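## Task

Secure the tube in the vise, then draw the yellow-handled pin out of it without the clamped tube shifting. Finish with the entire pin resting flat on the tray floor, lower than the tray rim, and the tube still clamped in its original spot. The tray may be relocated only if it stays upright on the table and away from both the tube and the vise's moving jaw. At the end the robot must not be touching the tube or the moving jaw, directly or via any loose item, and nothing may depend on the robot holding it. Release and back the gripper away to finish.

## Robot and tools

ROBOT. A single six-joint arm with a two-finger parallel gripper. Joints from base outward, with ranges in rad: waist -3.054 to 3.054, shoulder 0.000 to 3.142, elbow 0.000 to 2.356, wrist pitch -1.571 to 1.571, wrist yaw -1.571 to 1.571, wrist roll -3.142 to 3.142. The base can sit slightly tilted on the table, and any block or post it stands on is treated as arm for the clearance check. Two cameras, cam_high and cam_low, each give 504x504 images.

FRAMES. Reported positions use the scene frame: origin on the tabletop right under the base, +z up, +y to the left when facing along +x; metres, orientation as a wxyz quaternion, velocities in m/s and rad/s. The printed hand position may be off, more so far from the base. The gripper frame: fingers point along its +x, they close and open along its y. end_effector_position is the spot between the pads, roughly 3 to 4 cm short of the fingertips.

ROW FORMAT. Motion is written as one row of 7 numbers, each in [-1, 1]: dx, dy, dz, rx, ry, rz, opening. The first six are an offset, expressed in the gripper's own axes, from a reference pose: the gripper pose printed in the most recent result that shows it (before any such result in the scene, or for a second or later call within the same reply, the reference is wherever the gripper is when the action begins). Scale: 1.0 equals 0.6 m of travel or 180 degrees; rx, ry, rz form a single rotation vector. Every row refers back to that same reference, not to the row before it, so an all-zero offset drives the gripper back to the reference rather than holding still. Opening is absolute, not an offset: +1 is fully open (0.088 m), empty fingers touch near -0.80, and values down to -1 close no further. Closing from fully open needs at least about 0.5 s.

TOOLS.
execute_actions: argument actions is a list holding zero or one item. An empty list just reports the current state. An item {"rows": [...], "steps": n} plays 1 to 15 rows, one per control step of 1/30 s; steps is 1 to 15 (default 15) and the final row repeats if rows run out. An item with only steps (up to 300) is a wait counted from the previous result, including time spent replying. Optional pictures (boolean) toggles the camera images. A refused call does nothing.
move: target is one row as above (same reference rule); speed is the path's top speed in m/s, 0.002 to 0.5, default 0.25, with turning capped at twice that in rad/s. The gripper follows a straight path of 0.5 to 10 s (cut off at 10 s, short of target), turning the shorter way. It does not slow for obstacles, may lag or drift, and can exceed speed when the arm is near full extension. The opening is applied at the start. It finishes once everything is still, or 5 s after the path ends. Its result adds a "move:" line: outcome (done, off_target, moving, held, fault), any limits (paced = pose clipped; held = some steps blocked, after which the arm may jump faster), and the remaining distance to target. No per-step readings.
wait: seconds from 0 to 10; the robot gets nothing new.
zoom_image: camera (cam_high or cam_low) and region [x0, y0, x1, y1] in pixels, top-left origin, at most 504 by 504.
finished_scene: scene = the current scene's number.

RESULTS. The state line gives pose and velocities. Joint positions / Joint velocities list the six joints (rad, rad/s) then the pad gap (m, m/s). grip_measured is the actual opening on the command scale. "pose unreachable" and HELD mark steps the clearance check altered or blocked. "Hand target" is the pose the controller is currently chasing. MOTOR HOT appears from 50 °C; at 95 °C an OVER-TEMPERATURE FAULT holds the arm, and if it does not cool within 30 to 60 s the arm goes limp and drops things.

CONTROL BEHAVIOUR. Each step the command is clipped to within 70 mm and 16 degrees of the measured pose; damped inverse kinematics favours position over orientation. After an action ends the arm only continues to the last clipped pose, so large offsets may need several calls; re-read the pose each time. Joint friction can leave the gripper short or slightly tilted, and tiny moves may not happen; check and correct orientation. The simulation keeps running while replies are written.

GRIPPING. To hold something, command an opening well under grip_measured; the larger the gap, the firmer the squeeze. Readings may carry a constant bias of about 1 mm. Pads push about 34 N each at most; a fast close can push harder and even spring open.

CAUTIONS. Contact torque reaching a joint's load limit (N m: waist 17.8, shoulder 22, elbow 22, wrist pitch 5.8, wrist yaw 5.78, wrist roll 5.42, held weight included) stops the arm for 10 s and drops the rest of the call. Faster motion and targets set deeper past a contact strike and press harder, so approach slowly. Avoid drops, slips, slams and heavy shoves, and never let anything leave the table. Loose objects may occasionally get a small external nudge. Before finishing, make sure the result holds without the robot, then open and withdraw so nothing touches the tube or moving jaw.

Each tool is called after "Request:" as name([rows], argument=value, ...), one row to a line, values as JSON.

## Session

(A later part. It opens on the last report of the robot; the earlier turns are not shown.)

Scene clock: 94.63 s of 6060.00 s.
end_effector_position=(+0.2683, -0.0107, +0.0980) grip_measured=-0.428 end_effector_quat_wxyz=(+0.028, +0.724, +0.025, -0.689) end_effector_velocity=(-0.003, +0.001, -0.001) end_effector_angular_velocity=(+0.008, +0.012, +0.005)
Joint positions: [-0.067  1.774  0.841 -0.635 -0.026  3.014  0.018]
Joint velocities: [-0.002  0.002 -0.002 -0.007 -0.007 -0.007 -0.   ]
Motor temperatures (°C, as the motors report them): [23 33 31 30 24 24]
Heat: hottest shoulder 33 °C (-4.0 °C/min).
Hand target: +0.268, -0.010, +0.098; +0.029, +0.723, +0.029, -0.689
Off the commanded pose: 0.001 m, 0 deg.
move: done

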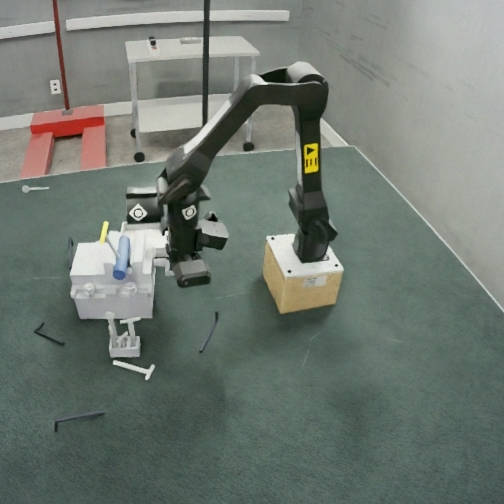

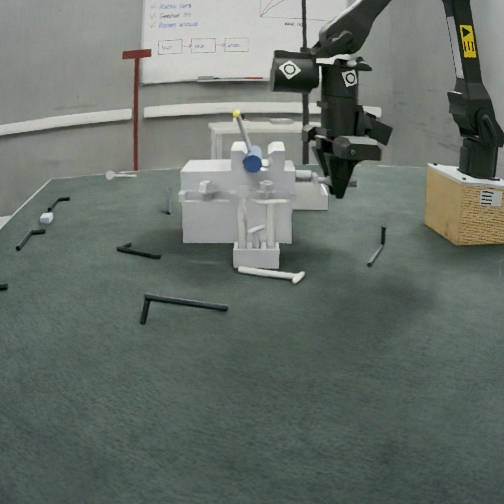

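Request:
move(target=[-0.045,0.017,0,0,0,0,-0.7], speed=0.08)

Request:
move(target=[-0.02,0.045,0.005,0,0,0,-0.7], speed=0.08)

Request:
move(target=[0.018,0.045,0.005,0,0,0,-0.7], speed=0.08)

Request:
move(target=[0.045,0.02,0,0,0,0,-0.7], speed=0.08)

Request:
move(target=[0.042,-0.015,0,0,0,0,-0.7], speed=0.08)

Request:
move(target=[0.018,-0.042,-0.005,0,0,0,-0.7], speed=0.08)

Request:
move(target=[-0.018,-0.042,-0.005,0,0,0,-0.7], speed=0.08)

Request:
move(target=[-0.042,-0.018,0,0,0,0,-0.7], speed=0.08)

Request:
zoom_image(camera="cam_low", region=[160, 60, 380, 220])

Scene clock: 106.17 s of 6060.00 s.
end_effector_position=(+0.2666, -0.0205, +0.1215) grip_measured=-0.435 end_effector_quat_wxyz=(+0.022, +0.722, +0.021, -0.691) end_effector_velocity=(-0.001, -0.002, +0.001) end_effector_angular_velocity=(+0.007, +0.001, +0.010)
Joint positions: [-0.107  1.72   0.889 -0.744 -0.027  2.988  0.018]
Joint velocities: [-0.012 -0.002  0.002 -0.007 -0.007 -0.022 -0.   ]
Motor temperatures (°C, as the motors report them): [23 32 30 29 24 24]
Heat: hottest shoulder 32 °C (-7.1 °C/min).
Hand target: +0.268, -0.021, +0.125; +0.028, +0.724, +0.025, -0.689
Off the commanded pose: 0.004 m, 1 deg.
move: done

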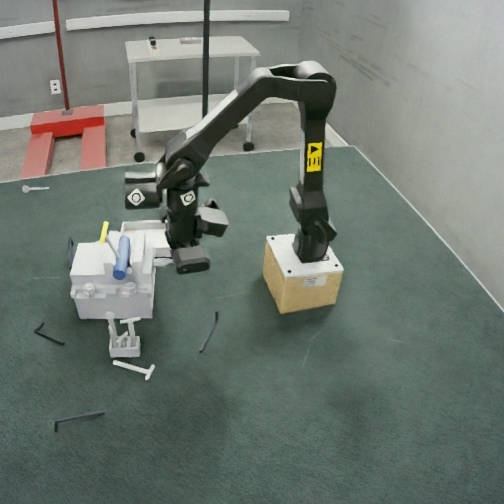

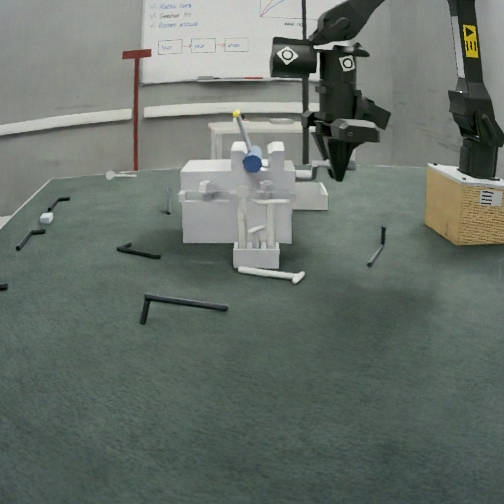

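Scene clock: 106.97 s of 6060.00 s.
end_effector_position=(+0.2626, -0.0446, +0.1312) grip_measured=-0.439 end_effector_quat_wxyz=(+0.017, +0.721, +0.022, -0.693) end_effector_velocity=(-0.002, -0.000, +0.000) end_effector_angular_velocity=(+0.009, +0.006, +0.000)
Joint positions: [-0.203  1.704  0.914 -0.793 -0.035  2.898  0.017]
Joint velocities: [-0.007 -0.002 -0.002 -0.007 -0.007 -0.007  0.   ]
Motor temperatures (°C, as the motors report them): [23 32 31 29 24 24]
Heat: hottest shoulder 32 °C (-7.0 °C/min).
Hand target: +0.265, -0.048, +0.134; +0.023, +0.722, +0.021, -0.691
Off the commanded pose: 0.004 m, 1 deg.
move: done

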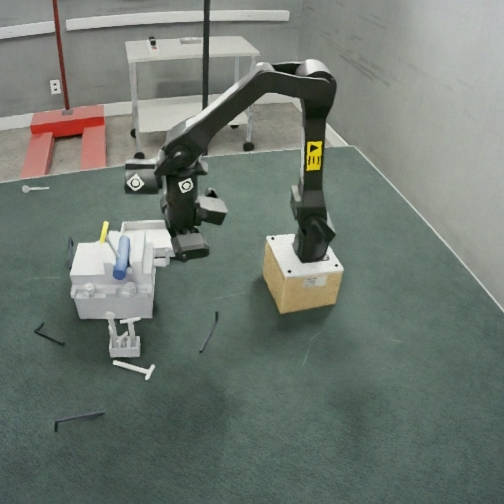

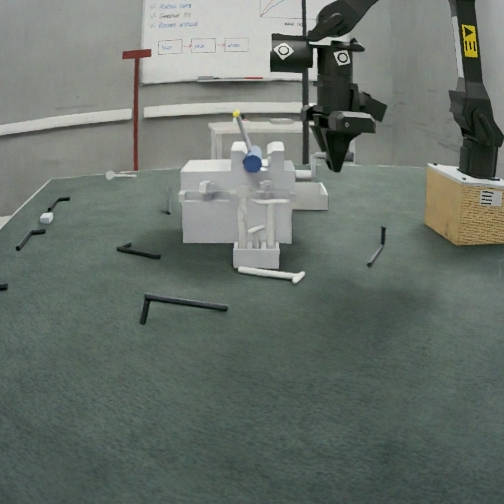

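Scene clock: 107.73 s of 6060.00 s.
end_effector_position=(+0.2596, -0.0680, +0.1221) grip_measured=-0.443 end_effector_quat_wxyz=(+0.010, +0.721, +0.023, -0.693) end_effector_velocity=(-0.005, +0.001, -0.000) end_effector_angular_velocity=(+0.013, +0.018, +0.015)
Joint positions: [-0.295  1.736  0.906 -0.76  -0.043  2.815  0.017]
Joint velocities: [-0.007 -0.002 -0.002 -0.022 -0.007 -0.022  0.   ]
Motor temperatures (°C, as the motors report them): [23 32 31 29 24 24]
Heat: hottest shoulder 32 °C (-8.0 °C/min).
Hand target: +0.261, -0.072, +0.120; +0.017, +0.721, +0.022, -0.692
Off the commanded pose: 0.005 m, 1 deg.
move: done

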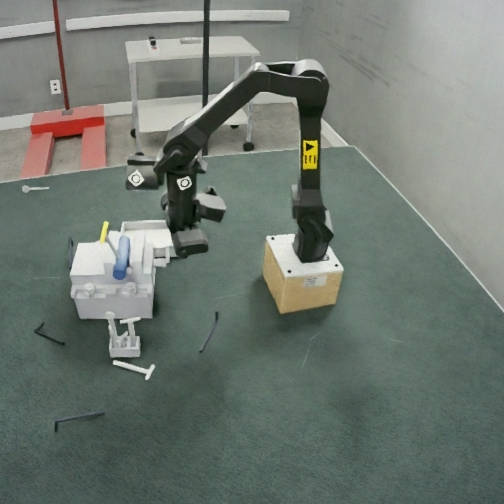

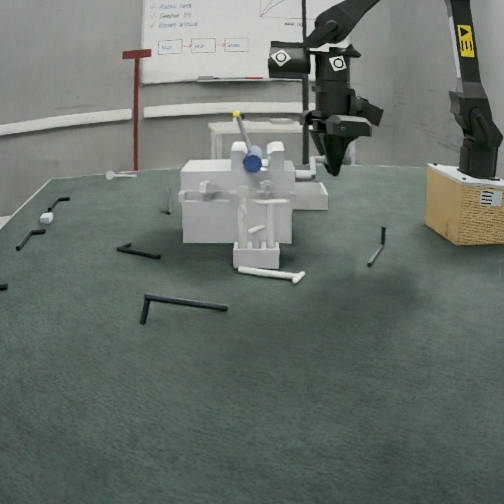

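Scene clock: 108.50 s of 6060.00 s.
end_effector_position=(+0.2582, -0.0780, +0.0975) grip_measured=-0.452 end_effector_quat_wxyz=(+0.003, +0.719, +0.019, -0.694) end_effector_velocity=(-0.004, +0.004, -0.003) end_effector_angular_velocity=(+0.028, +0.014, -0.009)
Joint positions: [-0.333  1.803  0.868 -0.661 -0.046  2.792  0.017]
Joint velocities: [-0.002  0.007 -0.007 -0.007 -0.022  0.007 -0.   ]
Motor temperatures (°C, as the motors report them): [23 32 31 29 24 24]
Heat: hottest shoulder 32 °C (-8.1 °C/min).
Hand target: +0.261, -0.080, +0.095; +0.010, +0.721, +0.023, -0.693
Off the commanded pose: 0.004 m, 1 deg.
move: done

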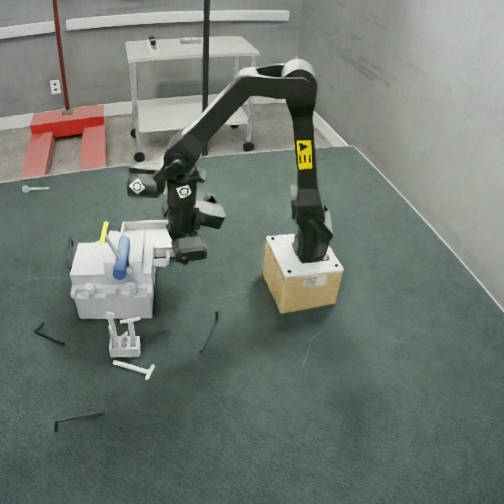

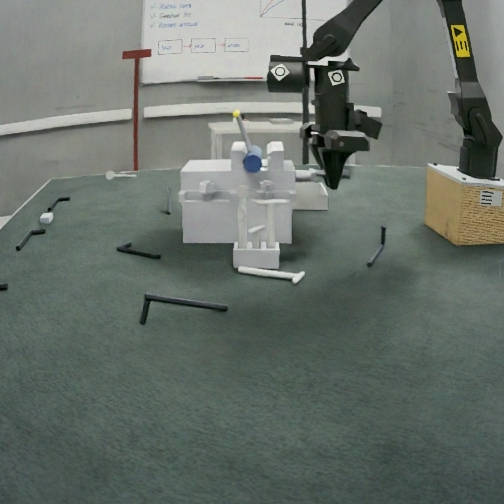

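Scene clock: 109.27 s of 6060.00 s.
end_effector_position=(+0.2590, -0.0700, +0.0765) grip_measured=-0.459 end_effector_quat_wxyz=(-0.001, +0.721, +0.015, -0.693) end_effector_velocity=(-0.002, +0.002, +0.000) end_effector_angular_velocity=(+0.008, +0.004, +0.025)
Joint positions: [-0.303  1.852  0.822 -0.561 -0.047  2.833  0.017]
Joint velocities: [ 0.002 -0.002 -0.002 -0.007 -0.007 -0.022 -0.   ]
Motor temperatures (°C, as the motors report them): [23 32 31 29 24 24]
Heat: hottest shoulder 32 °C (-8.1 °C/min).
Hand target: +0.258, -0.068, +0.072; +0.003, +0.719, +0.020, -0.695
Off the commanded pose: 0.004 m, 1 deg.
move: done

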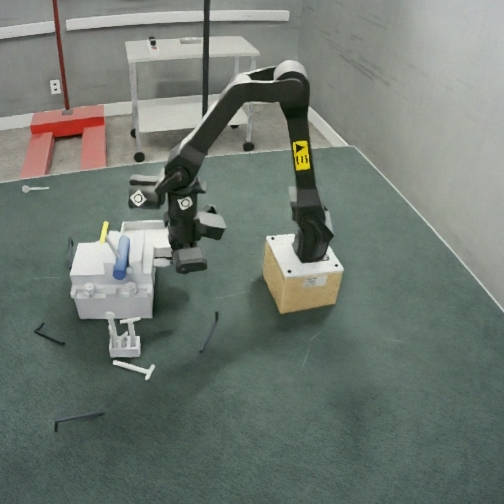

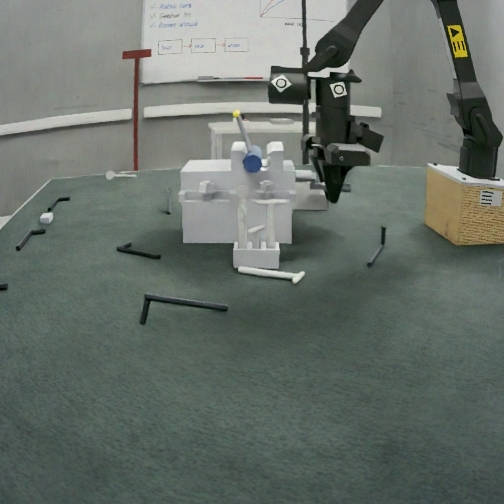

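Scene clock: 110.10 s of 6060.00 s.
end_effector_position=(+0.2626, -0.0525, +0.0665) grip_measured=-0.472 end_effector_quat_wxyz=(-0.002, +0.722, +0.000, -0.692) end_effector_velocity=(-0.002, +0.001, +0.000) end_effector_angular_velocity=(+0.008, +0.006, +0.005)
Joint positions: [-0.225  1.873  0.797 -0.505 -0.029  2.934  0.016]
Joint velocities: [-0.002 -0.002 -0.002 -0.007 -0.007 -0.007 -0.   ]
Motor temperatures (°C, as the motors report them): [23 32 30 29 24 24]
Heat: hottest shoulder 32 °C (-8.1 °C/min).
Hand target: +0.262, -0.044, +0.066; -0.001, +0.720, +0.016, -0.693
Off the commanded pose: 0.008 m, 2 deg.
move: done

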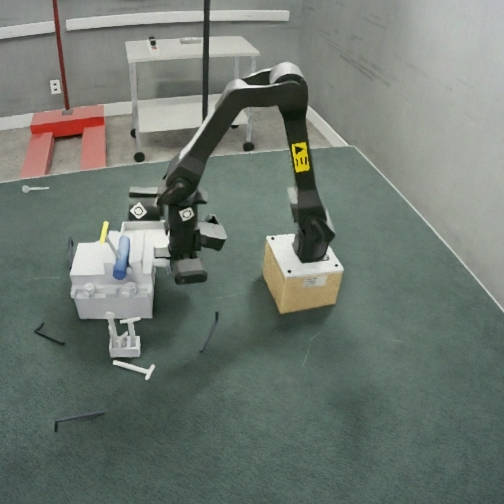

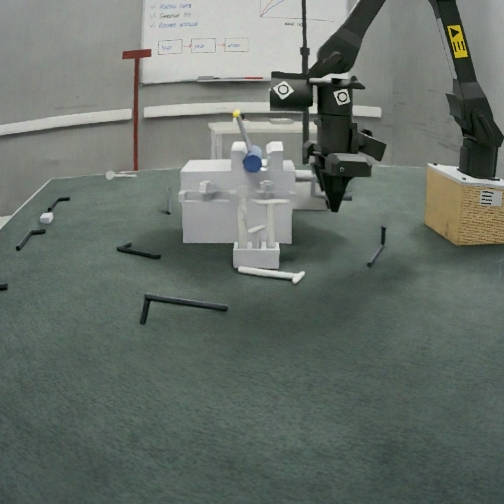

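Scene clock: 110.93 s of 6060.00 s.
end_effector_position=(+0.2665, -0.0240, +0.0719) grip_measured=-0.482 end_effector_quat_wxyz=(-0.016, +0.721, +0.001, -0.693) end_effector_velocity=(-0.002, +0.004, -0.001) end_effector_angular_velocity=(+0.023, +0.010, +0.010)
Joint positions: [-0.129  1.855  0.806 -0.533 -0.05   3.049  0.015]
Joint velocities: [ 0.002  0.002 -0.002 -0.007 -0.022 -0.007 -0.   ]
Motor temperatures (°C, as the motors report them): [23 32 30 29 24 24]
Heat: hottest shoulder 32 °C (-8.0 °C/min).
Hand target: +0.265, -0.027, +0.077; -0.002, +0.721, +0.000, -0.693
Off the commanded pose: 0.007 m, 2 deg.
move: done

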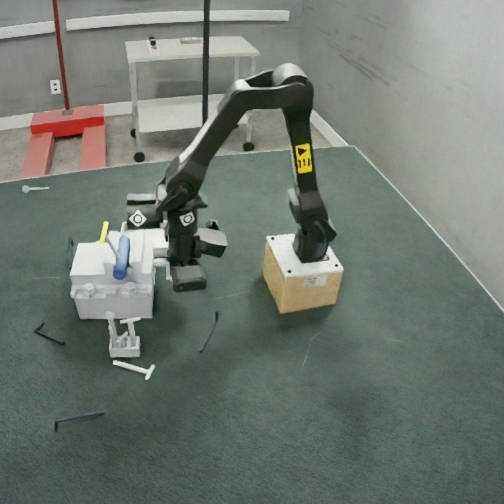

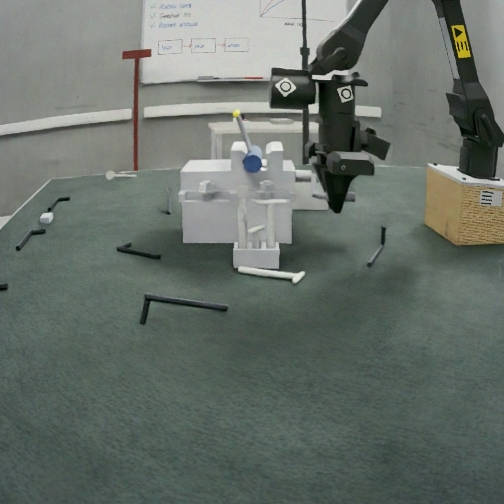

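Scene clock: 111.70 s of 6060.00 s.
end_effector_position=(+0.2680, -0.0112, +0.0952) grip_measured=-0.484 end_effector_quat_wxyz=(-0.023, +0.721, +0.005, -0.692) end_effector_velocity=(-0.002, +0.001, +0.001) end_effector_angular_velocity=(+0.007, +0.002, +0.005)
Joint positions: [-0.092  1.789  0.843 -0.634 -0.067  3.09   0.015]
Joint velocities: [-0.002 -0.007 -0.002 -0.007 -0.007 -0.007 -0.   ]
Motor temperatures (°C, as the motors report them): [23 32 30 29 24 24]
Heat: hottest shoulder 32 °C (-8.0 °C/min).
Hand target: +0.266, -0.014, +0.097; -0.016, +0.721, +0.001, -0.693
Off the commanded pose: 0.004 m, 1 deg.
move: done

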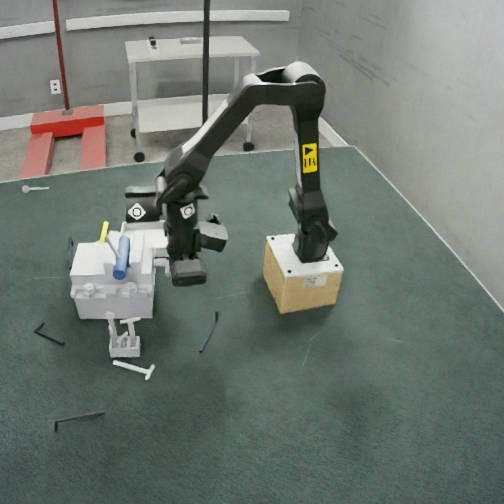

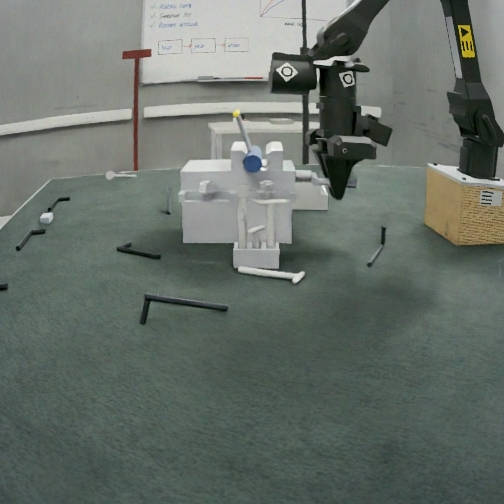

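Region (160, 60, 380, 220) of cam_low's 504x504 image, scaled by 2.291, with more detail than that image has; it fills the top 367 rows of this view, and the rest is white.

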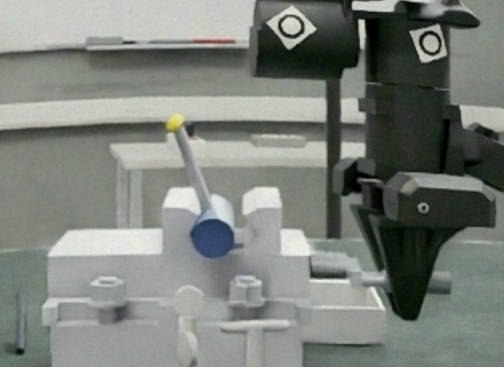

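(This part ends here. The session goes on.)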